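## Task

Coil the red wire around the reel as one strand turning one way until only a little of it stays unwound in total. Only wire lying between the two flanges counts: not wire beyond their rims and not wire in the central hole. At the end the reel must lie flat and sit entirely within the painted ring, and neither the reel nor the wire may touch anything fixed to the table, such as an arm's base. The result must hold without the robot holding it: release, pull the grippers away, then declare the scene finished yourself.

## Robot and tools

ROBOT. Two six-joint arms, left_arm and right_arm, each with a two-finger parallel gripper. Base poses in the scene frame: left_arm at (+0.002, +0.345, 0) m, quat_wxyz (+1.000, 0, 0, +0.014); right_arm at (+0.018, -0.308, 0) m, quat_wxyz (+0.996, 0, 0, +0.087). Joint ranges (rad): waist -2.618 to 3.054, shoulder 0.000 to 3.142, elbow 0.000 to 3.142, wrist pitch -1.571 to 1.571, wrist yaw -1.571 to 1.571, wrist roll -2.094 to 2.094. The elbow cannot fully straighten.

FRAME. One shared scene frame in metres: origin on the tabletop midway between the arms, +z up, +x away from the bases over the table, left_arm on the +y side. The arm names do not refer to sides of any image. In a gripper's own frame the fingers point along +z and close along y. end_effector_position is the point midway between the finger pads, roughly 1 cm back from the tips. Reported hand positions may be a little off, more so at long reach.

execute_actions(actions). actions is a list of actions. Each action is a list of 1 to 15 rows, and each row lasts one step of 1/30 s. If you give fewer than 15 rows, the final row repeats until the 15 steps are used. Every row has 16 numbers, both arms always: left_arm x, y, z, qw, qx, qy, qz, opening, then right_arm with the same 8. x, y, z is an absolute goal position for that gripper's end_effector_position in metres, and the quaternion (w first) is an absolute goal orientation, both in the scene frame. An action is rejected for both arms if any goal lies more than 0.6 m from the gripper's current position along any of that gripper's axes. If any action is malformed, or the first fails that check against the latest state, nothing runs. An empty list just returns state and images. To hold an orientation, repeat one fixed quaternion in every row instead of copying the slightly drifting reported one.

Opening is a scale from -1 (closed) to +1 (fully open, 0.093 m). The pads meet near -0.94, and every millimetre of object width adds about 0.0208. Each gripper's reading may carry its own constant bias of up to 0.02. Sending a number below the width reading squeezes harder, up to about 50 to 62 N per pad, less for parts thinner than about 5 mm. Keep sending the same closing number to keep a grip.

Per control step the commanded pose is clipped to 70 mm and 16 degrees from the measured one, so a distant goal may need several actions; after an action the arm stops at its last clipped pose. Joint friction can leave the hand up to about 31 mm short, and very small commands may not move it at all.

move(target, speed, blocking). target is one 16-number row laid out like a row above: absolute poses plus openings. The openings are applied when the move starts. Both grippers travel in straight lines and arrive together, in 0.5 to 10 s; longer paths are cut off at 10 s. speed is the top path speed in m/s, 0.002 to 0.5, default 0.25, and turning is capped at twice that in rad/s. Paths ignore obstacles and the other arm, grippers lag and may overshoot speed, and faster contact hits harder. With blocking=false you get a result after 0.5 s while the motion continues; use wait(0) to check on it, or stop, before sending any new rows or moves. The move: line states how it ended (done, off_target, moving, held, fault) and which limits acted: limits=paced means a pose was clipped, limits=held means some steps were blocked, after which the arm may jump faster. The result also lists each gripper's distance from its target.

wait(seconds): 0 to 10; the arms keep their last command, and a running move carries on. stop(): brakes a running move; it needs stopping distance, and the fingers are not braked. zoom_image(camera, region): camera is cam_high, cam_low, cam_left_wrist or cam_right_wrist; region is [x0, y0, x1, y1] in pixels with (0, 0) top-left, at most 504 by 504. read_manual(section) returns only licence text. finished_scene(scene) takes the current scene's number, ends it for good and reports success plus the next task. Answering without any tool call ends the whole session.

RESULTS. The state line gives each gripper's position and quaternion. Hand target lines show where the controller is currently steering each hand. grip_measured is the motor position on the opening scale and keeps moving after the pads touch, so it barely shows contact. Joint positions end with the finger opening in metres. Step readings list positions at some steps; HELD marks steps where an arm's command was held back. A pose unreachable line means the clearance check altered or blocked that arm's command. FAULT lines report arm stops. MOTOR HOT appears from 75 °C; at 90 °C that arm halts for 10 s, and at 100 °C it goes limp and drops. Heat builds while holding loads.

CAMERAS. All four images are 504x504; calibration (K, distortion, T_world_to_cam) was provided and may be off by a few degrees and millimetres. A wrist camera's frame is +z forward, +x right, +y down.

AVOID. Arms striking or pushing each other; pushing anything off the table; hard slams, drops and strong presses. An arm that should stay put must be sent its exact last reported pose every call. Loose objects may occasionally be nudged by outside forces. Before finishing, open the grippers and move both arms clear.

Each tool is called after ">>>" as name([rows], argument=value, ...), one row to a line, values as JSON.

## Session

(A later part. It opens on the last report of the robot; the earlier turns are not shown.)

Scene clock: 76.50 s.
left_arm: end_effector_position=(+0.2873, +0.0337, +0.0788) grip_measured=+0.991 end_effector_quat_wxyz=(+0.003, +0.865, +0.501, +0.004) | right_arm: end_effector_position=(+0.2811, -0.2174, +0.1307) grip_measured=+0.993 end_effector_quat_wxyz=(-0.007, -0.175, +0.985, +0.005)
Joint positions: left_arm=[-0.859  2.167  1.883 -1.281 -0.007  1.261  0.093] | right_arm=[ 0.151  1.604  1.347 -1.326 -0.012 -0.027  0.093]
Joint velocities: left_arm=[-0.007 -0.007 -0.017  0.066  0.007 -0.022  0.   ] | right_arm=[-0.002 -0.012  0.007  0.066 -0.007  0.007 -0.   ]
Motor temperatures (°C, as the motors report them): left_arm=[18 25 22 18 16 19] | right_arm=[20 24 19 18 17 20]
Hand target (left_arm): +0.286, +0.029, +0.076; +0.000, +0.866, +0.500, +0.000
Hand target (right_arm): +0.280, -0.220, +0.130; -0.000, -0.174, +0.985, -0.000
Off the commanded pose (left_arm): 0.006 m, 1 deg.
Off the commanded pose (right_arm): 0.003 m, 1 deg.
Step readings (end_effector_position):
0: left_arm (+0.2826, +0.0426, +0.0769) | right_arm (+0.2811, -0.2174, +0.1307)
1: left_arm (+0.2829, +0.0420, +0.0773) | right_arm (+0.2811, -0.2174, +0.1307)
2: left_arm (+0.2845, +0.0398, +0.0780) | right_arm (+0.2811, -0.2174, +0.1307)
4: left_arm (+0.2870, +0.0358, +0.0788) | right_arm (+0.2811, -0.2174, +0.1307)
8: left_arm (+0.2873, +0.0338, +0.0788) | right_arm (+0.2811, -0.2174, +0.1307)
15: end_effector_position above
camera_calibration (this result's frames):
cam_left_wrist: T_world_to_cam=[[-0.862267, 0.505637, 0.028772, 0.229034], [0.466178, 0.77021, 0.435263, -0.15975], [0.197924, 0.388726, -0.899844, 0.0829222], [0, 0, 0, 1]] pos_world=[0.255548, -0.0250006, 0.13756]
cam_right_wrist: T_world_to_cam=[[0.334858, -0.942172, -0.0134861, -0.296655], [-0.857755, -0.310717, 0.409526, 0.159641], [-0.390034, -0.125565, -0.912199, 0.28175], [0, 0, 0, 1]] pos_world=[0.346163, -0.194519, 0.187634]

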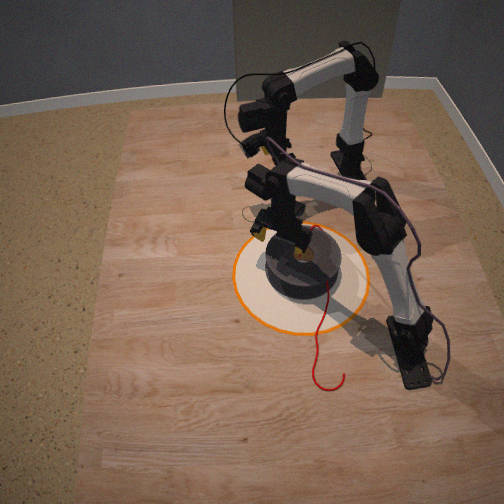

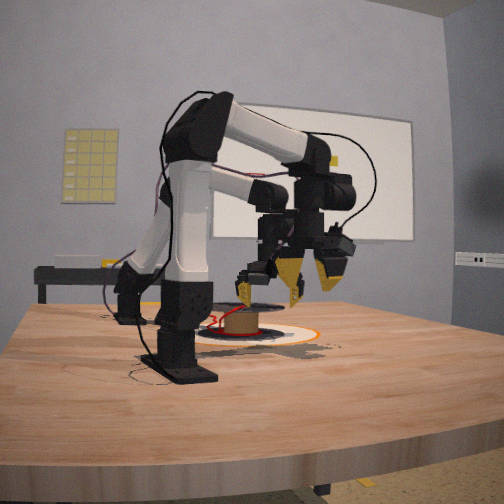

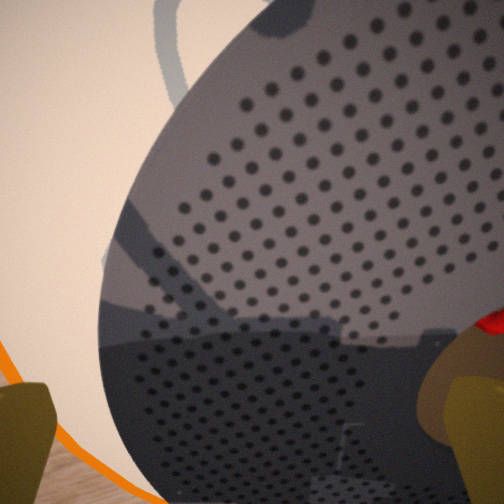

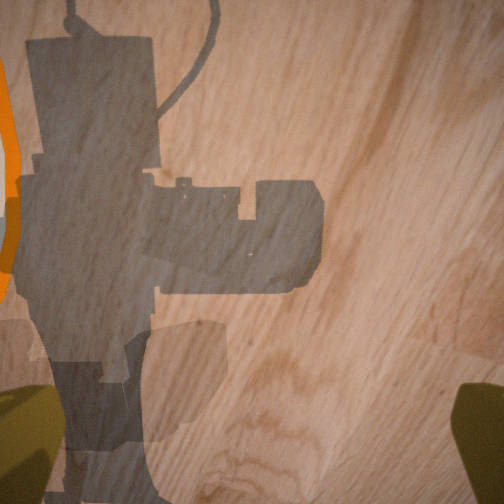

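>>> execute_actions([
  [[0.283,0.031,0.066,0,0.866,0.5,0,1,0.28,-0.22,0.13,0,-0.174,0.985,0,1]],
  [[0.283,0.031,0.058,0,0.866,0.5,0,1,0.28,-0.22,0.13,0,-0.174,0.985,0,1]],
  [[0.283,0.031,0.059,0,0.866,0.5,0,0.3,0.28,-0.22,0.13,0,-0.174,0.985,0,1]],
  [[0.283,0.031,0.059,0,0.866,0.5,0,0.3,0.28,-0.22,0.13,0,-0.174,0.985,0,1]],
])

Scene clock: 79.00 s.
left_arm: end_effector_position=(+0.2862, +0.0348, +0.0652) grip_measured=+0.400 end_effector_quat_wxyz=(+0.001, +0.865, +0.502, +0.004) | right_arm: end_effector_position=(+0.2811, -0.2174, +0.1307) grip_measured=+0.993 end_effector_quat_wxyz=(-0.007, -0.175, +0.985, +0.005)
Joint positions: left_arm=[-0.859  2.167  1.83  -1.23  -0.006  1.258  0.064] | right_arm=[ 0.151  1.604  1.347 -1.326 -0.012 -0.027  0.093]
Joint velocities: left_arm=[-0.007 -0.007 -0.007 -0.051  0.022 -0.037 -0.001] | right_arm=[-0.002  0.007  0.022 -0.037  0.022 -0.007  0.   ]
Motor temperatures (°C, as the motors report them): left_arm=[18 26 22 18 16 19] | right_arm=[20 24 19 18 17 20]
Hand target (left_arm): +0.283, +0.031, +0.059; -0.000, +0.866, +0.500, -0.000
Hand target (right_arm): +0.280, -0.220, +0.130; -0.000, -0.174, +0.985, -0.000
Off the commanded pose (left_arm): 0.008 m, 1 deg.
Off the commanded pose (right_arm): 0.003 m, 1 deg.
Step readings (end_effector_position; steps 1 to 15: 1st action; 16 to 30: 2nd action; 31 to 45: 3rd action; 46 to 60: 4th action):
0: left_arm (+0.2873, +0.0337, +0.0788) | right_arm (+0.2811, -0.2174, +0.1307)
1: left_arm (+0.2873, +0.0337, +0.0777) | right_arm (+0.2811, -0.2174, +0.1307)
2: left_arm (+0.2872, +0.0338, +0.0765) | right_arm (+0.2811, -0.2174, +0.1307)
4: left_arm (+0.2858, +0.0353, +0.0732) | right_arm (+0.2811, -0.2174, +0.1307)
8: left_arm (+0.2853, +0.0359, +0.0719) | right_arm (+0.2811, -0.2174, +0.1307)
15: left_arm (+0.2861, +0.0351, +0.0719) | right_arm (+0.2811, -0.2174, +0.1307)
16: left_arm (+0.2861, +0.0350, +0.0708) | right_arm (+0.2811, -0.2174, +0.1307)
17: left_arm (+0.2862, +0.0349, +0.0695) | right_arm (+0.2811, -0.2174, +0.1307)
19: left_arm (+0.2853, +0.0359, +0.0665) | right_arm (+0.2811, -0.2174, +0.1307)
23: left_arm (+0.2853, +0.0360, +0.0653) | right_arm (+0.2811, -0.2174, +0.1307)
30: left_arm (+0.2863, +0.0349, +0.0653) | right_arm (+0.2811, -0.2174, +0.1307)
31: left_arm (+0.2863, +0.0349, +0.0653) | right_arm (+0.2811, -0.2174, +0.1307)
32: left_arm (+0.2859, +0.0351, +0.0652) | right_arm (+0.2811, -0.2174, +0.1307)
34: left_arm (+0.2862, +0.0348, +0.0652) | right_arm (+0.2811, -0.2174, +0.1307)
38: left_arm (+0.2862, +0.0348, +0.0652) | right_arm (+0.2811, -0.2174, +0.1307)
45: left_arm (+0.2862, +0.0348, +0.0652) | right_arm (+0.2811, -0.2174, +0.1307)
46: left_arm (+0.2862, +0.0348, +0.0652) | right_arm (+0.2811, -0.2174, +0.1307)
47: left_arm (+0.2862, +0.0348, +0.0652) | right_arm (+0.2811, -0.2174, +0.1307)
49: left_arm (+0.2862, +0.0348, +0.0652) | right_arm (+0.2811, -0.2174, +0.1307)
53: left_arm (+0.2862, +0.0348, +0.0652) | right_arm (+0.2811, -0.2174, +0.1307)
60: end_effector_position above
camera_calibration (this result's frames):
cam_left_wrist: T_world_to_cam=[[-0.863732, 0.502963, 0.0315322, 0.228195], [0.464857, 0.771005, 0.435268, -0.153804], [0.194612, 0.390613, -0.899749, 0.0714236], [0, 0, 0, 1]] pos_world=[0.254696, -0.0240888, 0.124014]
cam_right_wrist: T_world_to_cam=[[0.334858, -0.942172, -0.0134861, -0.296655], [-0.857755, -0.310717, 0.409526, 0.159641], [-0.390034, -0.125565, -0.912199, 0.28175], [0, 0, 0, 1]] pos_world=[0.346163, -0.194519, 0.187634]

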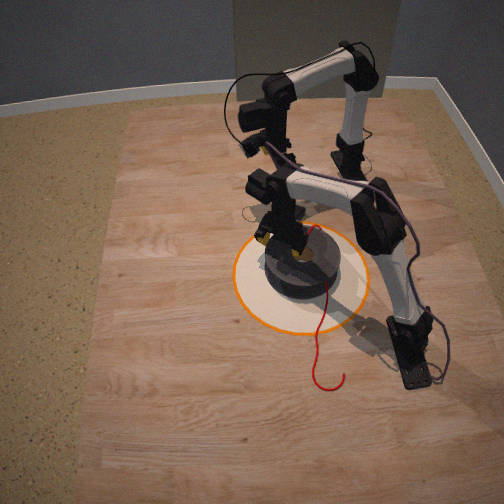

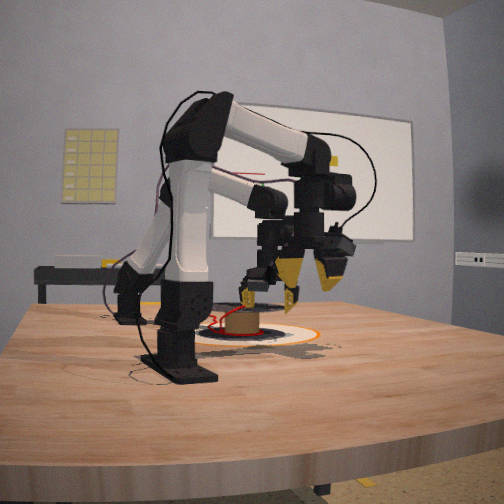

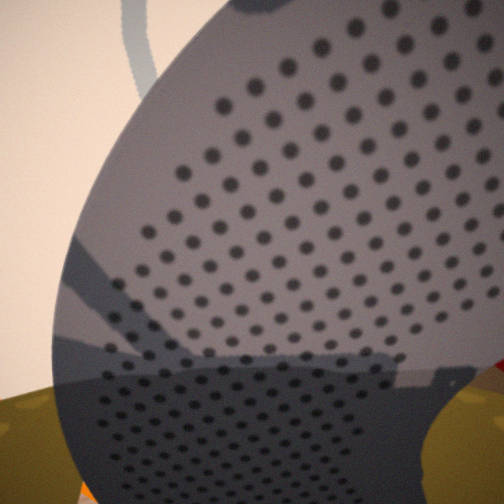

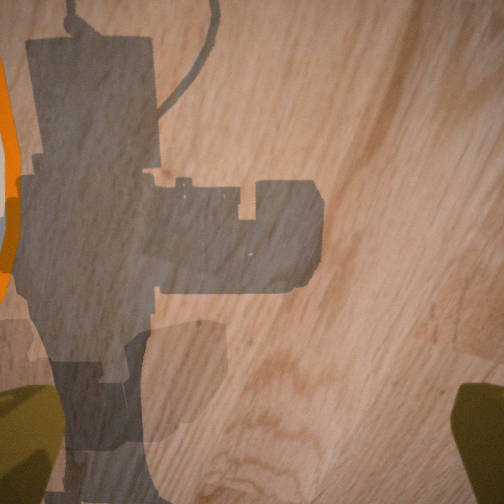

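>>> zoom_image(camera="cam_low", region=[195, 270, 315, 350])

Region (195, 270, 315, 350) of cam_low's 504x504 image, scaled by 4.200, with more detail than that image has.

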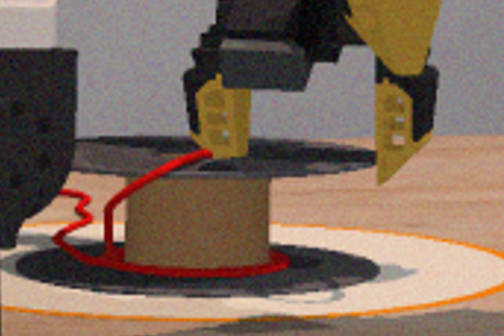

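>>> execute_actions([
  [[0.2936,0.0572,0.062,0,0.766,0.6428,0,0.3,0.28,-0.22,0.13,0,-0.174,0.985,0,1]],
  [[0.2936,0.0788,0.062,0,0.6428,0.766,0,0.3,0.28,-0.22,0.13,0,-0.174,0.985,0,1]],
  [[0.2862,0.099,0.062,0,0.5,0.866,0,0.3,0.28,-0.22,0.13,0,-0.174,0.985,0,1]],
  [[0.2724,0.1155,0.062,0,0.342,0.9397,0,0.3,0.28,-0.22,0.13,0,-0.174,0.985,0,1]],
  [[0.2537,0.1263,0.062,0,0.1736,0.9848,0,0.3,0.28,-0.22,0.13,0,-0.174,0.985,0,1]],
  [[0.2325,0.130,0.062,0,0,1,0,0.3,0.28,-0.22,0.13,0,-0.174,0.985,0,1]],
  [[0.2113,0.1263,0.062,0,-0.1736,0.9848,0,0.3,0.28,-0.22,0.13,0,-0.174,0.985,0,1]],
  [[0.1926,0.1155,0.062,0,-0.342,0.9397,0,0.3,0.28,-0.22,0.13,0,-0.174,0.985,0,1]],
  [[0.1788,0.099,0.062,0,-0.5,0.866,0,0.3,0.28,-0.22,0.13,0,-0.174,0.985,0,1]],
])

Scene clock: 85.10 s.
left_arm: end_effector_position=(+0.1787, +0.0953, +0.0621) grip_measured=+0.397 end_effector_quat_wxyz=(-0.011, -0.485, +0.874, -0.008) | right_arm: end_effector_position=(+0.2811, -0.2174, +0.1307) grip_measured=+0.993 end_effector_quat_wxyz=(-0.007, -0.175, +0.985, +0.005)
Joint positions: left_arm=[-0.969  1.723  1.202 -1.037  0.024 -1.956  0.064] | right_arm=[ 0.151  1.604  1.347 -1.326 -0.012 -0.027  0.093]
Joint velocities: left_arm=[-0.007 -0.007  0.002 -0.051 -0.051 -0.183 -0.   ] | right_arm=[-0.012 -0.012 -0.017  0.007 -0.022  0.051 -0.001]
Motor temperatures (°C, as the motors report them): left_arm=[18 27 22 18 16 19] | right_arm=[20 25 19 18 17 20]
Hand target (left_arm): +0.179, +0.099, +0.062; -0.000, -0.500, +0.866, -0.000
Hand target (right_arm): +0.280, -0.220, +0.130; -0.000, -0.174, +0.985, -0.000
Off the commanded pose (left_arm): 0.004 m, 2 deg.
Off the commanded pose (right_arm): 0.003 m, 1 deg.
Step readings (end_effector_position; steps 1 to 15: 1st action; 16 to 30: 2nd action; 31 to 45: 3rd action; 46 to 60: 4th action; 61 to 75: 5th action; 76 to 90: 6th action; 91 to 105: 7th action; 106 to 120: 8th action; 121 to 135: 9th action):
0: left_arm (+0.2862, +0.0348, +0.0652) | right_arm (+0.2811, -0.2174, +0.1307)
1: left_arm (+0.2864, +0.0367, +0.0644) | right_arm (+0.2811, -0.2174, +0.1307)
2: left_arm (+0.2866, +0.0400, +0.0644) | right_arm (+0.2811, -0.2174, +0.1307)
4: left_arm (+0.2908, +0.0470, +0.0644) | right_arm (+0.2811, -0.2174, +0.1307)
8: left_arm (+0.2960, +0.0551, +0.0643) | right_arm (+0.2811, -0.2174, +0.1307)
15: left_arm (+0.2955, +0.0562, +0.0642) | right_arm (+0.2811, -0.2174, +0.1307)
16: left_arm (+0.2954, +0.0580, +0.0642) | right_arm (+0.2811, -0.2174, +0.1307)
17: left_arm (+0.2939, +0.0619, +0.0642) | right_arm (+0.2811, -0.2174, +0.1307)
19: left_arm (+0.2936, +0.0700, +0.0640) | right_arm (+0.2811, -0.2174, +0.1307)
23: left_arm (+0.2953, +0.0772, +0.0640) | right_arm (+0.2811, -0.2174, +0.1307)
30: left_arm (+0.2944, +0.0783, +0.0640) | right_arm (+0.2811, -0.2174, +0.1307)
31: left_arm (+0.2934, +0.0800, +0.0639) | right_arm (+0.2811, -0.2174, +0.1307)
32: left_arm (+0.2908, +0.0838, +0.0638) | right_arm (+0.2811, -0.2174, +0.1307)
34: left_arm (+0.2874, +0.0920, +0.0638) | right_arm (+0.2811, -0.2174, +0.1307)
38: left_arm (+0.2862, +0.0979, +0.0635) | right_arm (+0.2811, -0.2174, +0.1307)
45: left_arm (+0.2849, +0.0991, +0.0634) | right_arm (+0.2811, -0.2174, +0.1307)
46: left_arm (+0.2835, +0.1004, +0.0635) | right_arm (+0.2811, -0.2174, +0.1307)
47: left_arm (+0.2803, +0.1033, +0.0633) | right_arm (+0.2811, -0.2174, +0.1307)
49: left_arm (+0.2739, +0.1108, +0.0632) | right_arm (+0.2811, -0.2174, +0.1307)
53: left_arm (+0.2698, +0.1156, +0.0630) | right_arm (+0.2811, -0.2174, +0.1307)
60: left_arm (+0.2690, +0.1157, +0.0631) | right_arm (+0.2811, -0.2174, +0.1307)
61: left_arm (+0.2676, +0.1165, +0.0630) | right_arm (+0.2811, -0.2174, +0.1307)
62: left_arm (+0.2646, +0.1185, +0.0630) | right_arm (+0.2811, -0.2174, +0.1307)
64: left_arm (+0.2573, +0.1243, +0.0627) | right_arm (+0.2811, -0.2174, +0.1307)
68: left_arm (+0.2525, +0.1276, +0.0627) | right_arm (+0.2811, -0.2174, +0.1307)
75: left_arm (+0.2524, +0.1274, +0.0626) | right_arm (+0.2811, -0.2174, +0.1307)
76: left_arm (+0.2508, +0.1274, +0.0627) | right_arm (+0.2811, -0.2174, +0.1307)
77: left_arm (+0.2475, +0.1283, +0.0626) | right_arm (+0.2811, -0.2174, +0.1307)
79: left_arm (+0.2389, +0.1303, +0.0625) | right_arm (+0.2811, -0.2174, +0.1307)
83: left_arm (+0.2318, +0.1294, +0.0624) | right_arm (+0.2811, -0.2174, +0.1307)
90: left_arm (+0.2316, +0.1281, +0.0623) | right_arm (+0.2811, -0.2174, +0.1307)
91: left_arm (+0.2298, +0.1275, +0.0623) | right_arm (+0.2811, -0.2174, +0.1307)
92: left_arm (+0.2266, +0.1272, +0.0623) | right_arm (+0.2811, -0.2174, +0.1307)
94: left_arm (+0.2182, +0.1262, +0.0621) | right_arm (+0.2811, -0.2174, +0.1307)
98: left_arm (+0.2107, +0.1224, +0.0621) | right_arm (+0.2811, -0.2174, +0.1307)
105: left_arm (+0.2109, +0.1216, +0.0621) | right_arm (+0.2811, -0.2174, +0.1307)
106: left_arm (+0.2094, +0.1206, +0.0621) | right_arm (+0.2811, -0.2174, +0.1307)
107: left_arm (+0.2067, +0.1189, +0.0621) | right_arm (+0.2811, -0.2174, +0.1307)
109: left_arm (+0.1999, +0.1146, +0.0621) | right_arm (+0.2811, -0.2174, +0.1307)
113: left_arm (+0.1941, +0.1097, +0.0620) | right_arm (+0.2811, -0.2174, +0.1307)
120: left_arm (+0.1940, +0.1090, +0.0621) | right_arm (+0.2811, -0.2174, +0.1307)
121: left_arm (+0.1927, +0.1077, +0.0621) | right_arm (+0.2811, -0.2174, +0.1307)
122: left_arm (+0.1904, +0.1054, +0.0621) | right_arm (+0.2811, -0.2174, +0.1307)
124: left_arm (+0.1842, +0.1002, +0.0621) | right_arm (+0.2811, -0.2174, +0.1307)
128: left_arm (+0.1786, +0.0953, +0.0621) | right_arm (+0.2811, -0.2174, +0.1307)
135: end_effector_position above
camera_calibration (this result's frames):
cam_left_wrist: T_world_to_cam=[[0.843982, -0.534891, 0.039815, -0.10173], [-0.491877, -0.742234, 0.455134, 0.164763], [-0.213895, -0.403709, -0.889533, 0.213963], [0, 0, 0, 1]] pos_world=[0.212667, 0.154257, 0.119388]
cam_right_wrist: T_world_to_cam=[[0.334858, -0.942172, -0.0134861, -0.296655], [-0.857755, -0.310717, 0.409526, 0.159641], [-0.390034, -0.125565, -0.912199, 0.28175], [0, 0, 0, 1]] pos_world=[0.346163, -0.194519, 0.187634]

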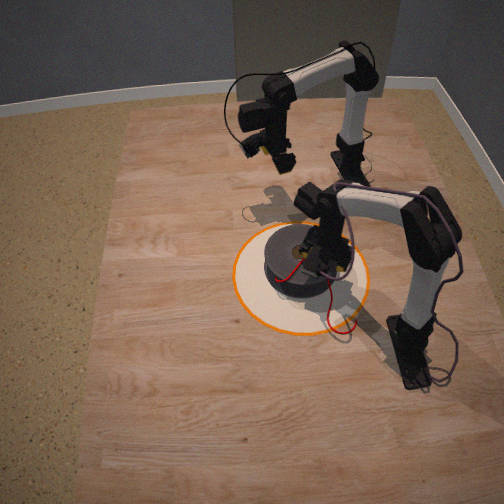

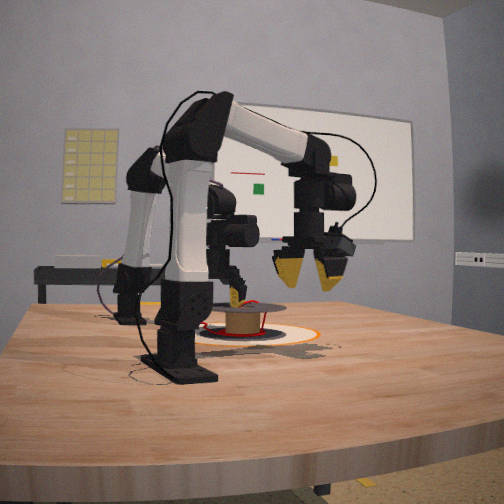

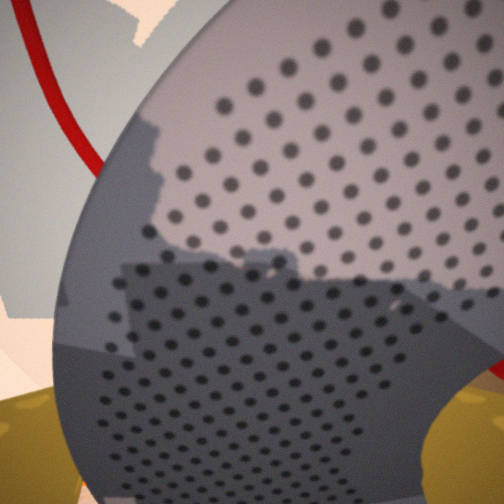

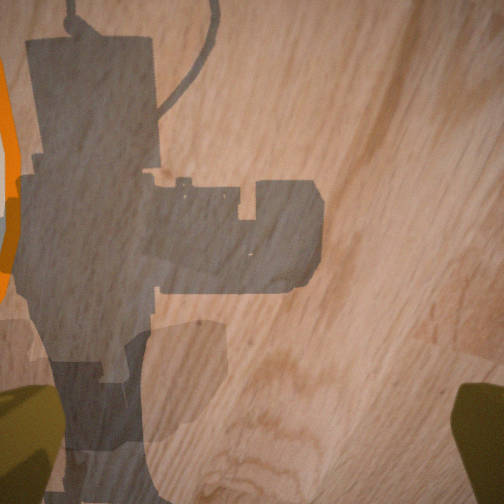

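>>> execute_actions([
  [[0.1787,0.0953,0.062,0,-0.5,0.866,0,1,0.28,-0.22,0.13,0,-0.174,0.985,0,1]],
  [[0.1787,0.0953,0.09,0,-0.5,0.866,0,1,0.28,-0.22,0.13,0,-0.174,0.985,0,1]],
  [[0.1787,0.0953,0.125,0,-0.5,0.866,0,1,0.28,-0.22,0.13,0,-0.174,0.985,0,1]],
  [[0.25,0.09,0.13,0,0.2588,0.9659,0,1,0.28,-0.22,0.13,0,-0.174,0.985,0,1]],
  [[0.25,0.09,0.13,0,0.2588,0.9659,0,1,0.28,-0.22,0.13,0,-0.174,0.985,0,1]],
  [[0.288,0.036,0.125,0,0.866,0.5,0,1,0.28,-0.22,0.13,0,-0.174,0.985,0,1]],
  [[0.288,0.036,0.11,0,0.866,0.5,0,1,0.28,-0.22,0.13,0,-0.174,0.985,0,1]],
])

Scene clock: 89.53 s.
left_arm: end_effector_position=(+0.2885, +0.0365, +0.1120) grip_measured=+0.991 end_effector_quat_wxyz=(+0.031, +0.753, +0.657, +0.002) | right_arm: end_effector_position=(+0.2811, -0.2174, +0.1307) grip_measured=+0.993 end_effector_quat_wxyz=(-0.007, -0.175, +0.985, +0.005)
Joint positions: left_arm=[-0.85   2.101  1.911 -1.318 -0.001  0.884  0.093] | right_arm=[ 0.151  1.604  1.347 -1.326 -0.012 -0.027  0.093]
Joint velocities: left_arm=[ 0.012  0.144  0.168 -0.11  -0.037  1.282 -0.001] | right_arm=[-0.002  0.017 -0.032 -0.037 -0.066 -0.037 -0.   ]
Motor temperatures (°C, as the motors report them): left_arm=[18 27 22 18 16 19] | right_arm=[20 25 19 18 17 20]
Hand target (left_arm): +0.288, +0.036, +0.110; +0.020, +0.816, +0.577, +0.003
Hand target (right_arm): +0.280, -0.220, +0.130; -0.000, -0.174, +0.985, -0.000
Off the commanded pose (left_arm): 0.002 m, 22 deg; orientation clipped at the last step of the last action.
Off the commanded pose (right_arm): 0.003 m, 1 deg.
Step readings (end_effector_position; steps 1 to 15: 1st action; 16 to 30: 2nd action; 31 to 45: 3rd action; 46 to 60: 4th action; 61 to 75: 5th action; 76 to 90: 6th action; 91 to 105: 7th action):
0: left_arm (+0.1789, +0.0953, +0.0621) | right_arm (+0.2811, -0.2174, +0.1307)
1: left_arm (+0.1790, +0.0954, +0.0621) | right_arm (+0.2811, -0.2174, +0.1307)
2: left_arm (+0.1789, +0.0955, +0.0621) | right_arm (+0.2811, -0.2174, +0.1307)
4: left_arm (+0.1785, +0.0955, +0.0621) | right_arm (+0.2811, -0.2174, +0.1307)
8: left_arm (+0.1787, +0.0956, +0.0621) | right_arm (+0.2811, -0.2174, +0.1307)
15: left_arm (+0.1789, +0.0958, +0.0621) | right_arm (+0.2811, -0.2174, +0.1307)
16: left_arm (+0.1785, +0.0962, +0.0648) | right_arm (+0.2811, -0.2174, +0.1307)
17: left_arm (+0.1785, +0.0962, +0.0688) | right_arm (+0.2811, -0.2174, +0.1307)
19: left_arm (+0.1816, +0.0920, +0.0779) | right_arm (+0.2811, -0.2174, +0.1307)
23: left_arm (+0.1825, +0.0909, +0.0828) | right_arm (+0.2811, -0.2174, +0.1307)
30: left_arm (+0.1794, +0.0953, +0.0828) | right_arm (+0.2811, -0.2174, +0.1307)
31: left_arm (+0.1789, +0.0960, +0.0864) | right_arm (+0.2811, -0.2174, +0.1307)
32: left_arm (+0.1791, +0.0957, +0.0923) | right_arm (+0.2811, -0.2174, +0.1307)
34: left_arm (+0.1830, +0.0902, +0.1074) | right_arm (+0.2811, -0.2174, +0.1307)
38: left_arm (+0.1847, +0.0878, +0.1189) | right_arm (+0.2811, -0.2174, +0.1307)
45: left_arm (+0.1805, +0.0937, +0.1188) | right_arm (+0.2811, -0.2174, +0.1307)
46: left_arm (+0.1847, +0.0946, +0.1213) | right_arm (+0.2811, -0.2174, +0.1307)
47: left_arm (+0.1972, +0.0929, +0.1254) | right_arm (+0.2811, -0.2174, +0.1307)
49: left_arm (+0.2299, +0.0893, +0.1317) | right_arm (+0.2811, -0.2174, +0.1307)
53: left_arm (+0.2510, +0.0925, +0.1318) | right_arm (+0.2811, -0.2174, +0.1307)
60: left_arm (+0.2498, +0.0914, +0.1316) | right_arm (+0.2811, -0.2174, +0.1307)
61: left_arm (+0.2498, +0.0914, +0.1316) | right_arm (+0.2811, -0.2174, +0.1307)
62: left_arm (+0.2498, +0.0914, +0.1316) | right_arm (+0.2811, -0.2174, +0.1307)
64: left_arm (+0.2498, +0.0914, +0.1316) | right_arm (+0.2811, -0.2174, +0.1307)
68: left_arm (+0.2496, +0.0916, +0.1316) | right_arm (+0.2811, -0.2174, +0.1307)
75: left_arm (+0.2513, +0.0898, +0.1327) | right_arm (+0.2811, -0.2174, +0.1307)
76: left_arm (+0.2534, +0.0866, +0.1338) | right_arm (+0.2811, -0.2174, +0.1307)
77: left_arm (+0.2618, +0.0755, +0.1361) | right_arm (+0.2811, -0.2174, +0.1307)
79: left_arm (+0.2795, +0.0504, +0.1346) | right_arm (+0.2811, -0.2174, +0.1307)
83: left_arm (+0.2862, +0.0389, +0.1216) | right_arm (+0.2811, -0.2174, +0.1307)
90: left_arm (+0.2894, +0.0355, +0.1258) | right_arm (+0.2811, -0.2174, +0.1307)
91: left_arm (+0.2894, +0.0355, +0.1254) | right_arm (+0.2811, -0.2174, +0.1307)
92: left_arm (+0.2891, +0.0358, +0.1247) | right_arm (+0.2811, -0.2174, +0.1307)
94: left_arm (+0.2884, +0.0365, +0.1230) | right_arm (+0.2811, -0.2174, +0.1307)
98: left_arm (+0.2885, +0.0364, +0.1193) | right_arm (+0.2811, -0.2174, +0.1307)
105: end_effector_position above
camera_calibration (this result's frames):
cam_left_wrist: T_world_to_cam=[[-0.989332, 0.145166, -0.012214, 0.282073], [0.128491, 0.90904, 0.396405, -0.0801973], [0.0686475, 0.390607, -0.917994, 0.150816], [0, 0, 0, 1]] pos_world=[0.279015, -0.0269546, 0.173684]
cam_right_wrist: T_world_to_cam=[[0.334858, -0.942172, -0.0134861, -0.296655], [-0.857755, -0.310717, 0.409526, 0.159641], [-0.390034, -0.125565, -0.912199, 0.28175], [0, 0, 0, 1]] pos_world=[0.346163, -0.194519, 0.187634]

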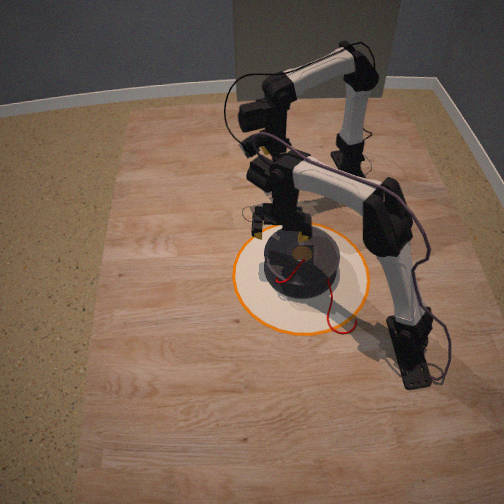

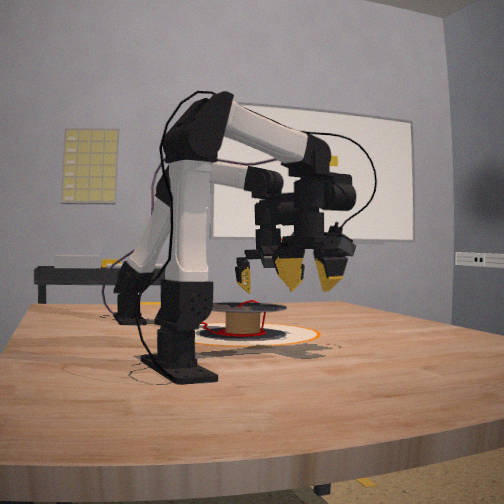

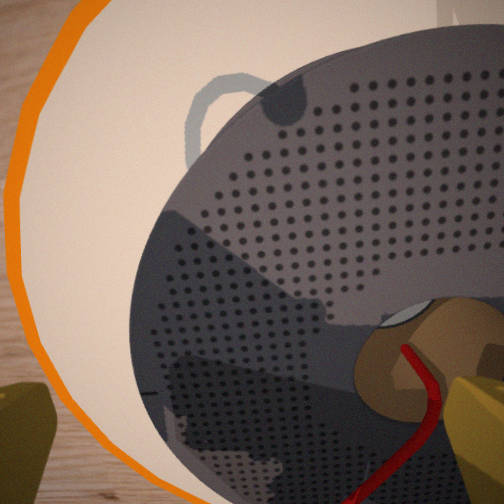

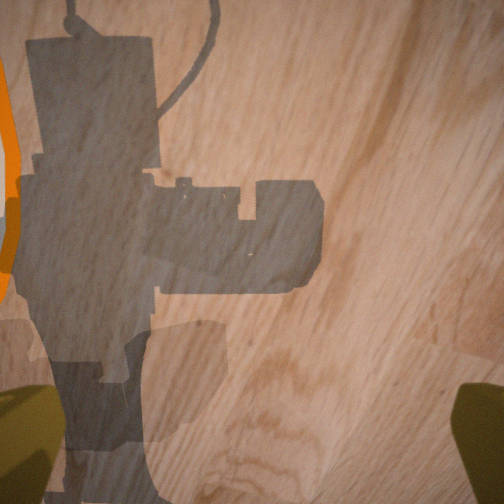

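>>> execute_actions([
  [[0.288,0.036,0.10,0,0.866,0.5,0,1,0.28,-0.22,0.13,0,-0.174,0.985,0,1]],
  [[0.288,0.036,0.085,0,0.866,0.5,0,1,0.28,-0.22,0.13,0,-0.174,0.985,0,1]],
])

Scene clock: 90.97 s.
left_arm: end_effector_position=(+0.2876, +0.0374, +0.0938) grip_measured=+0.991 end_effector_quat_wxyz=(+0.004, +0.864, +0.503, +0.002) | right_arm: end_effector_position=(+0.2811, -0.2174, +0.1307) grip_measured=+0.993 end_effector_quat_wxyz=(-0.007, -0.175, +0.985, +0.005)
Joint positions: left_arm=[-0.85   2.153  1.922 -1.332 -0.001  1.265  0.093] | right_arm=[ 0.151  1.604  1.347 -1.326 -0.012 -0.027  0.093]
Joint velocities: left_arm=[-0.012 -0.002 -0.002  0.037  0.022 -0.066  0.   ] | right_arm=[-0.012  0.017 -0.002  0.022  0.022  0.007 -0.002]
Motor temperatures (°C, as the motors report them): left_arm=[18 27 23 18 16 19] | right_arm=[20 25 19 18 17 20]
Hand target (left_arm): +0.288, +0.036, +0.085; -0.000, +0.866, +0.500, -0.000
Hand target (right_arm): +0.280, -0.220, +0.130; -0.000, -0.174, +0.985, -0.000
Off the commanded pose (left_arm): 0.009 m, 1 deg.
Off the commanded pose (right_arm): 0.003 m, 1 deg.
Step readings (end_effector_position; steps 1 to 15: 1st action; 16 to 30: 2nd action):
0: left_arm (+0.2882, +0.0367, +0.1117) | right_arm (+0.2811, -0.2174, +0.1307)
1: left_arm (+0.2883, +0.0367, +0.1113) | right_arm (+0.2811, -0.2174, +0.1307)
2: left_arm (+0.2887, +0.0363, +0.1104) | right_arm (+0.2811, -0.2174, +0.1307)
4: left_arm (+0.2894, +0.0355, +0.1070) | right_arm (+0.2811, -0.2174, +0.1307)
8: left_arm (+0.2889, +0.0360, +0.1006) | right_arm (+0.2811, -0.2174, +0.1307)
15: left_arm (+0.2887, +0.0362, +0.1012) | right_arm (+0.2811, -0.2174, +0.1307)
16: left_arm (+0.2887, +0.0363, +0.1002) | right_arm (+0.2811, -0.2174, +0.1307)
17: left_arm (+0.2885, +0.0364, +0.0987) | right_arm (+0.2811, -0.2174, +0.1307)
19: left_arm (+0.2872, +0.0378, +0.0951) | right_arm (+0.2811, -0.2174, +0.1307)
23: left_arm (+0.2868, +0.0383, +0.0938) | right_arm (+0.2811, -0.2174, +0.1307)
30: end_effector_position above
camera_calibration (this result's frames):
cam_left_wrist: T_world_to_cam=[[-0.864253, 0.502178, 0.0297367, 0.227592], [0.464564, 0.774047, 0.430153, -0.168488], [0.192996, 0.385575, -0.902266, 0.0967179], [0, 0, 0, 1]] pos_world=[0.256304, -0.0211659, 0.152973]
cam_right_wrist: T_world_to_cam=[[0.334858, -0.942172, -0.0134861, -0.296655], [-0.857755, -0.310717, 0.409526, 0.159641], [-0.390034, -0.125565, -0.912199, 0.28175], [0, 0, 0, 1]] pos_world=[0.346163, -0.194519, 0.187634]

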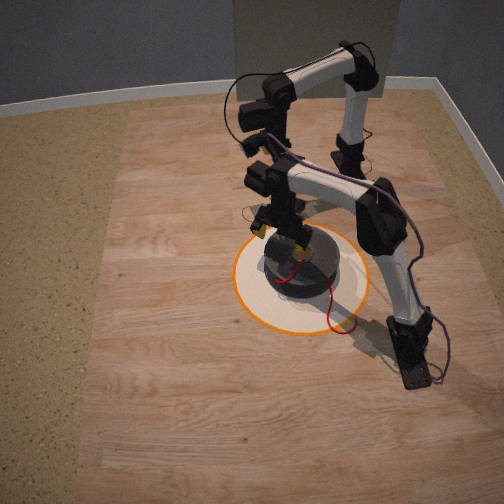

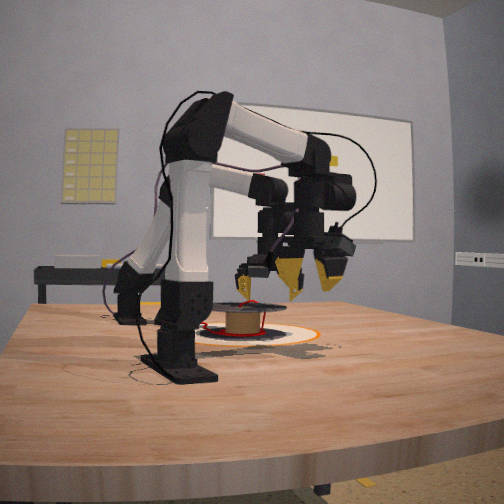

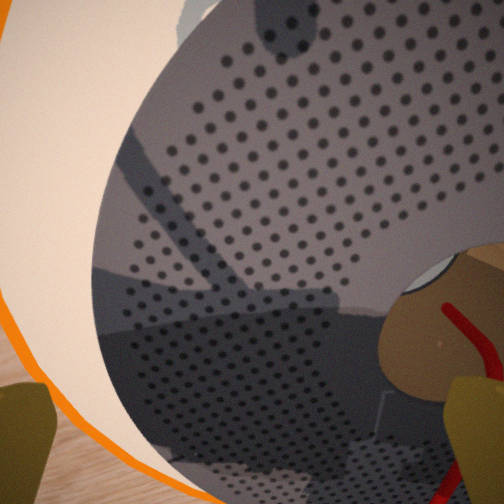

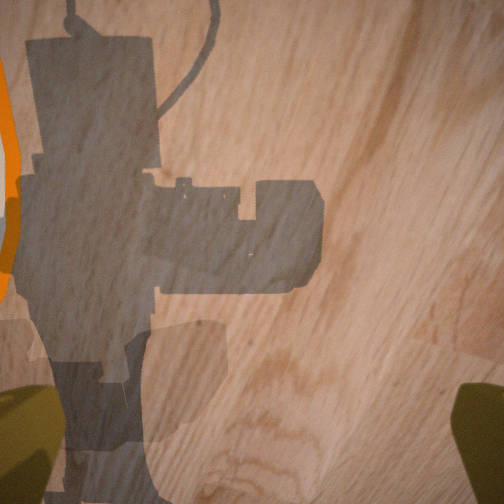

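>>> execute_actions([
  [[0.272,0.014,0.10,0,0.9397,0.342,0,1,0.28,-0.22,0.13,0,-0.174,0.985,0,1]],
  [[0.272,0.014,0.088,0,0.9397,0.342,0,1,0.28,-0.22,0.13,0,-0.174,0.985,0,1]],
])

Scene clock: 93.20 s.
left_arm: end_effector_position=(+0.2700, +0.0135, +0.0991) grip_measured=+0.992 end_effector_quat_wxyz=(+0.006, +0.940, +0.342, +0.004) | right_arm: end_effector_position=(+0.2811, -0.2174, +0.1307) grip_measured=+0.993 end_effector_quat_wxyz=(-0.007, -0.175, +0.985, +0.005)
Joint positions: left_arm=[-0.92   2.177  1.98  -1.36  -0.003  1.551  0.093] | right_arm=[ 0.151  1.604  1.347 -1.326 -0.012 -0.027  0.093]
Joint velocities: left_arm=[ 0.002 -0.022  0.007 -0.081 -0.022  0.051 -0.001] | right_arm=[ 0.002 -0.007  0.002  0.066  0.051  0.037 -0.001]
Motor temperatures (°C, as the motors report them): left_arm=[18 27 23 18 16 19] | right_arm=[20 25 19 18 17 20]
Hand target (left_arm): +0.272, +0.014, +0.088; -0.000, +0.940, +0.342, -0.000
Hand target (right_arm): +0.280, -0.220, +0.130; -0.000, -0.174, +0.985, -0.000
Off the commanded pose (left_arm): 0.011 m, 1 deg.
Off the commanded pose (right_arm): 0.003 m, 1 deg.
Step readings (end_effector_position; steps 1 to 15: 1st action; 16 to 30: 2nd action):
0: left_arm (+0.2878, +0.0372, +0.0938) | right_arm (+0.2811, -0.2174, +0.1307)
1: left_arm (+0.2869, +0.0358, +0.0946) | right_arm (+0.2811, -0.2174, +0.1307)
2: left_arm (+0.2852, +0.0325, +0.0960) | right_arm (+0.2811, -0.2174, +0.1307)
4: left_arm (+0.2795, +0.0224, +0.0997) | right_arm (+0.2811, -0.2174, +0.1307)
8: left_arm (+0.2716, +0.0109, +0.1051) | right_arm (+0.2811, -0.2174, +0.1307)
15: left_arm (+0.2708, +0.0124, +0.1027) | right_arm (+0.2811, -0.2174, +0.1307)
16: left_arm (+0.2706, +0.0126, +0.1019) | right_arm (+0.2811, -0.2174, +0.1307)
17: left_arm (+0.2704, +0.0130, +0.1011) | right_arm (+0.2811, -0.2174, +0.1307)
19: left_arm (+0.2698, +0.0137, +0.0996) | right_arm (+0.2811, -0.2174, +0.1307)
23: left_arm (+0.2697, +0.0138, +0.0991) | right_arm (+0.2811, -0.2174, +0.1307)
30: end_effector_position above
camera_calibration (this result's frames):
cam_left_wrist: T_world_to_cam=[[-0.635623, 0.771659, 0.0229388, 0.159519], [0.701712, 0.565109, 0.43388, -0.205632], [0.321844, 0.291881, -0.900679, 0.0804853], [0, 0, 0, 1]] pos_world=[0.219785, -0.0303815, 0.158052]
cam_right_wrist: T_world_to_cam=[[0.334858, -0.942172, -0.0134861, -0.296655], [-0.857755, -0.310717, 0.409526, 0.159641], [-0.390034, -0.125565, -0.912199, 0.28175], [0, 0, 0, 1]] pos_world=[0.346163, -0.194519, 0.187634]

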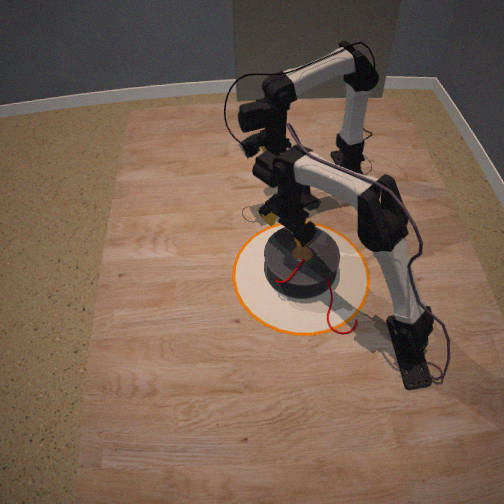

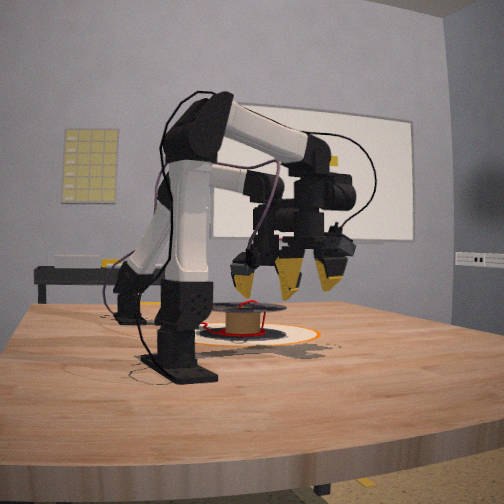

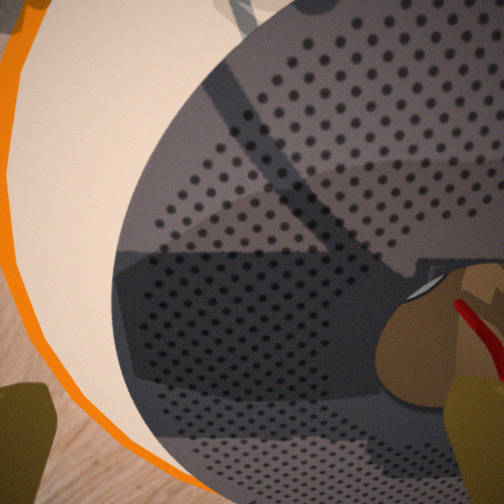

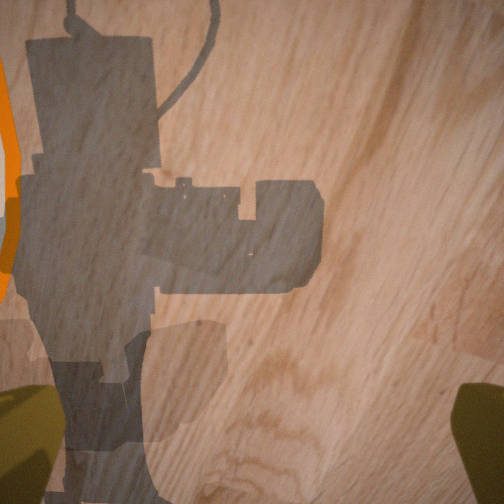

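>>> execute_actions([
  [[0.270,0.0145,0.074,0,0.9397,0.342,0,1,0.28,-0.22,0.13,0,-0.174,0.985,0,1]],
  [[0.270,0.0145,0.064,0,0.9397,0.342,0,1,0.28,-0.22,0.13,0,-0.174,0.985,0,1]],
])

Scene clock: 94.87 s.
left_arm: end_effector_position=(+0.2689, +0.0147, +0.0712) grip_measured=+0.992 end_effector_quat_wxyz=(+0.001, +0.940, +0.342, +0.002) | right_arm: end_effector_position=(+0.2811, -0.2174, +0.1307) grip_measured=+0.993 end_effector_quat_wxyz=(-0.007, -0.175, +0.985, +0.005)
Joint positions: left_arm=[-0.92   2.183  1.879 -1.264 -0.003  1.552  0.093] | right_arm=[ 0.151  1.604  1.347 -1.326 -0.012 -0.027  0.093]
Joint velocities: left_arm=[ 0.017  0.002  0.007  0.066 -0.037  0.007 -0.001] | right_arm=[-0.002 -0.007 -0.017 -0.007 -0.007  0.037  0.   ]
Motor temperatures (°C, as the motors report them): left_arm=[18 28 23 19 16 19] | right_arm=[20 25 19 18 17 20]
Hand target (left_arm): +0.270, +0.015, +0.064; -0.000, +0.940, +0.342, -0.000
Hand target (right_arm): +0.280, -0.220, +0.130; -0.000, -0.174, +0.985, -0.000
Off the commanded pose (left_arm): 0.007 m, 0 deg.
Off the commanded pose (right_arm): 0.003 m, 1 deg.
Step readings (end_effector_position; steps 1 to 15: 1st action; 16 to 30: 2nd action):
0: left_arm (+0.2700, +0.0134, +0.0991) | right_arm (+0.2811, -0.2174, +0.1307)
1: left_arm (+0.2700, +0.0134, +0.0966) | right_arm (+0.2811, -0.2174, +0.1307)
2: left_arm (+0.2695, +0.0141, +0.0932) | right_arm (+0.2811, -0.2174, +0.1307)
4: left_arm (+0.2670, +0.0171, +0.0846) | right_arm (+0.2811, -0.2174, +0.1307)
8: left_arm (+0.2661, +0.0183, +0.0791) | right_arm (+0.2811, -0.2174, +0.1307)
15: left_arm (+0.2680, +0.0159, +0.0790) | right_arm (+0.2811, -0.2174, +0.1307)
16: left_arm (+0.2682, +0.0157, +0.0777) | right_arm (+0.2811, -0.2174, +0.1307)
17: left_arm (+0.2683, +0.0155, +0.0762) | right_arm (+0.2811, -0.2174, +0.1307)
19: left_arm (+0.2676, +0.0164, +0.0725) | right_arm (+0.2811, -0.2174, +0.1307)
23: left_arm (+0.2678, +0.0162, +0.0712) | right_arm (+0.2811, -0.2174, +0.1307)
30: end_effector_position above
camera_calibration (this result's frames):
cam_left_wrist: T_world_to_cam=[[-0.635131, 0.771656, 0.0339977, 0.157611], [0.704938, 0.561103, 0.43385, -0.194303], [0.315706, 0.299518, -0.900344, 0.0567667], [0, 0, 0, 1]] pos_world=[0.219153, -0.0296001, 0.130049]
cam_right_wrist: T_world_to_cam=[[0.334858, -0.942172, -0.0134861, -0.296655], [-0.857755, -0.310717, 0.409526, 0.159641], [-0.390034, -0.125565, -0.912199, 0.28175], [0, 0, 0, 1]] pos_world=[0.346163, -0.194519, 0.187634]

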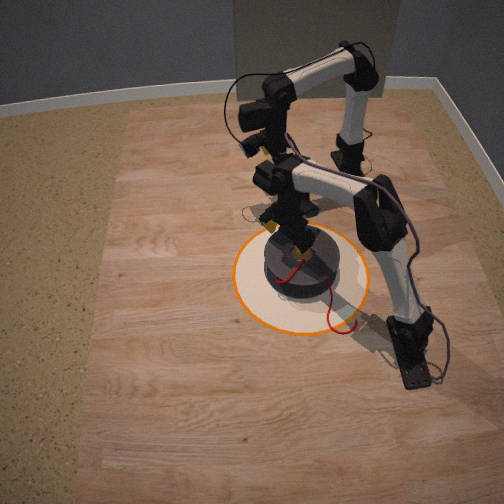

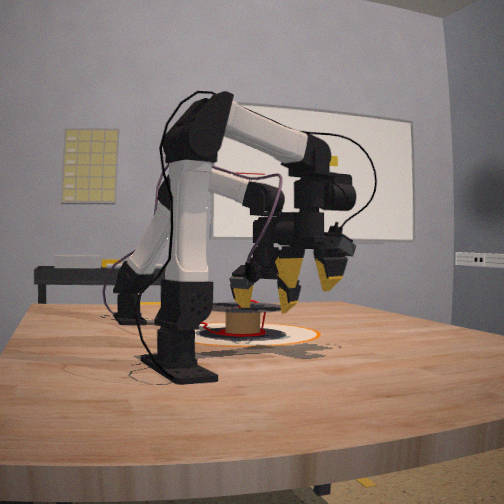

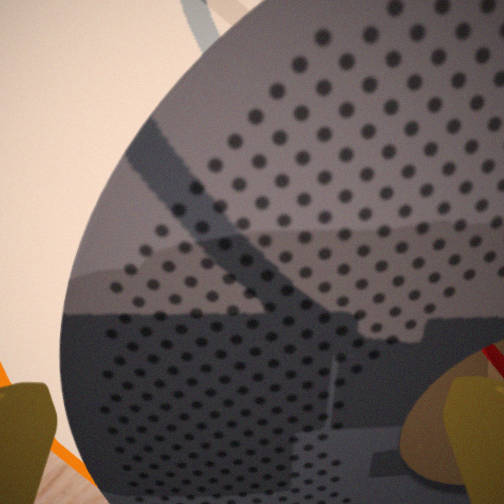

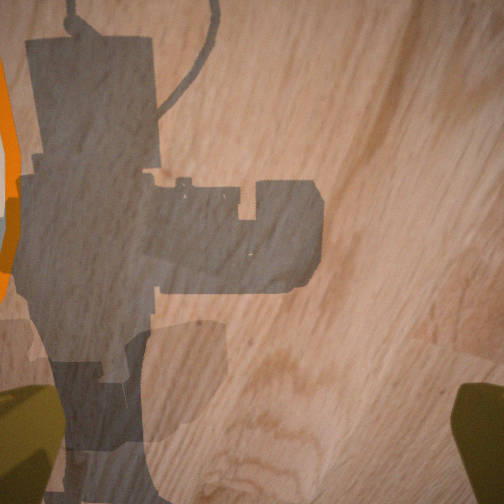

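>>> execute_actions([
  [[0.272,0.012,0.055,0,0.9397,0.342,0,1,0.28,-0.22,0.13,0,-0.174,0.985,0,1]],
  [[0.272,0.012,0.058,0,0.9397,0.342,0,0.3,0.28,-0.22,0.13,0,-0.174,0.985,0,1]],
  [[0.272,0.012,0.058,0,0.9397,0.342,0,0.3,0.28,-0.22,0.13,0,-0.174,0.985,0,1]],
])

Scene clock: 96.90 s.
left_arm: end_effector_position=(+0.2716, +0.0115, +0.0688) grip_measured=+0.393 end_effector_quat_wxyz=(+0.009, +0.940, +0.341, +0.005) | right_arm: end_effector_position=(+0.2811, -0.2174, +0.1307) grip_measured=+0.993 end_effector_quat_wxyz=(-0.007, -0.175, +0.985, +0.005)
Joint positions: left_arm=[-0.92   2.184  1.872 -1.238 -0.004  1.553  0.064] | right_arm=[ 0.151  1.604  1.347 -1.326 -0.012 -0.027  0.093]
Joint velocities: left_arm=[-0.027 -0.007 -0.022 -0.051  0.037  0.095  0.   ] | right_arm=[-0.012 -0.002 -0.002  0.022 -0.095  0.007 -0.   ]
Motor temperatures (°C, as the motors report them): left_arm=[18 28 23 19 16 19] | right_arm=[20 25 19 18 17 20]
Hand target (left_arm): +0.272, +0.012, +0.058; +0.000, +0.940, +0.342, +0.000
Hand target (right_arm): +0.280, -0.220, +0.130; -0.000, -0.174, +0.985, -0.000
Off the commanded pose (left_arm): 0.011 m, 1 deg.
Off the commanded pose (right_arm): 0.003 m, 1 deg.
Step readings (end_effector_position; steps 1 to 15: 1st action; 16 to 30: 2nd action; 31 to 45: 3rd action):
0: left_arm (+0.2692, +0.0144, +0.0712) | right_arm (+0.2811, -0.2174, +0.1307)
1: left_arm (+0.2694, +0.0142, +0.0709) | right_arm (+0.2811, -0.2174, +0.1307)
2: left_arm (+0.2698, +0.0136, +0.0705) | right_arm (+0.2811, -0.2174, +0.1307)
4: left_arm (+0.2703, +0.0130, +0.0696) | right_arm (+0.2811, -0.2174, +0.1307)
8: left_arm (+0.2712, +0.0119, +0.0695) | right_arm (+0.2811, -0.2174, +0.1307)
15: left_arm (+0.2717, +0.0113, +0.0695) | right_arm (+0.2811, -0.2174, +0.1307)
16: left_arm (+0.2717, +0.0113, +0.0695) | right_arm (+0.2811, -0.2174, +0.1307)
17: left_arm (+0.2715, +0.0117, +0.0694) | right_arm (+0.2811, -0.2174, +0.1307)
19: left_arm (+0.2716, +0.0115, +0.0688) | right_arm (+0.2811, -0.2174, +0.1307)
23: left_arm (+0.2716, +0.0115, +0.0688) | right_arm (+0.2811, -0.2174, +0.1307)
30: left_arm (+0.2716, +0.0115, +0.0688) | right_arm (+0.2811, -0.2174, +0.1307)
31: left_arm (+0.2716, +0.0115, +0.0688) | right_arm (+0.2811, -0.2174, +0.1307)
32: left_arm (+0.2716, +0.0115, +0.0688) | right_arm (+0.2811, -0.2174, +0.1307)
34: left_arm (+0.2716, +0.0115, +0.0688) | right_arm (+0.2811, -0.2174, +0.1307)
38: left_arm (+0.2716, +0.0115, +0.0688) | right_arm (+0.2811, -0.2174, +0.1307)
45: end_effector_position above
camera_calibration (this result's frames):
cam_left_wrist: T_world_to_cam=[[-0.634524, 0.772702, 0.017601, 0.162796], [0.70098, 0.565736, 0.434247, -0.192351], [0.325586, 0.287878, -0.900622, 0.0521998], [0, 0, 0, 1]] pos_world=[0.221137, -0.0320002, 0.127675]
cam_right_wrist: T_world_to_cam=[[0.334858, -0.942172, -0.0134861, -0.296655], [-0.857755, -0.310717, 0.409526, 0.159641], [-0.390034, -0.125565, -0.912199, 0.28175], [0, 0, 0, 1]] pos_world=[0.346163, -0.194519, 0.187634]

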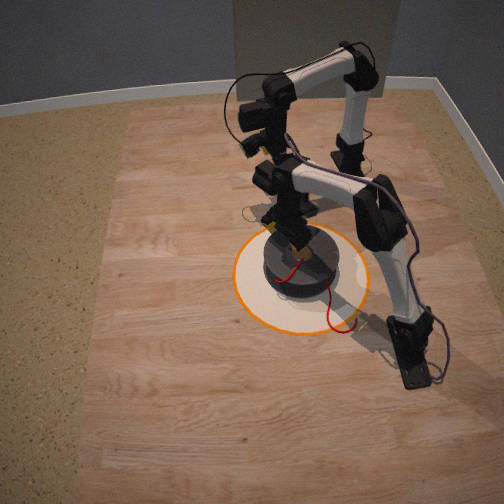

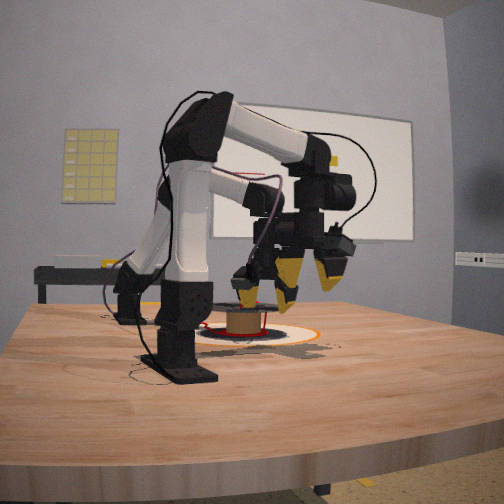

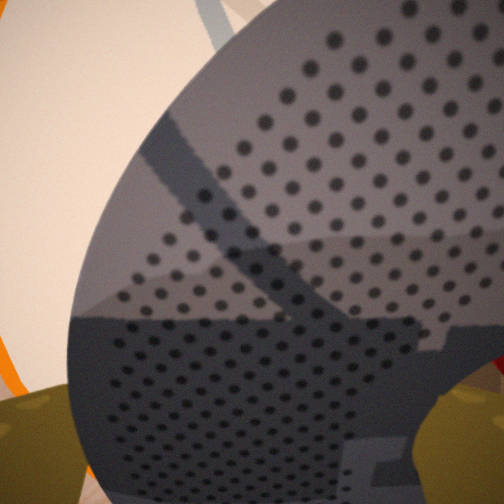

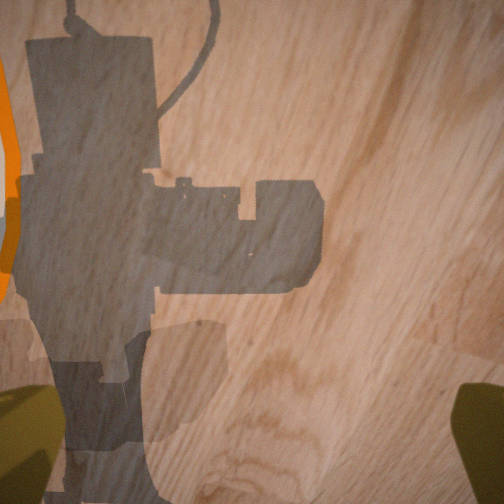

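>>> zoom_image(camera="cam_low", region=[195, 270, 315, 350])

Region (195, 270, 315, 350) of cam_low's 504x504 image, scaled by 4.200, with more detail than that image has.

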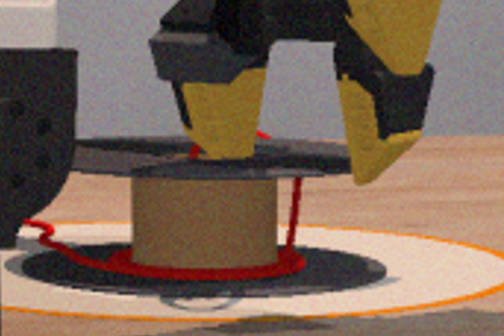

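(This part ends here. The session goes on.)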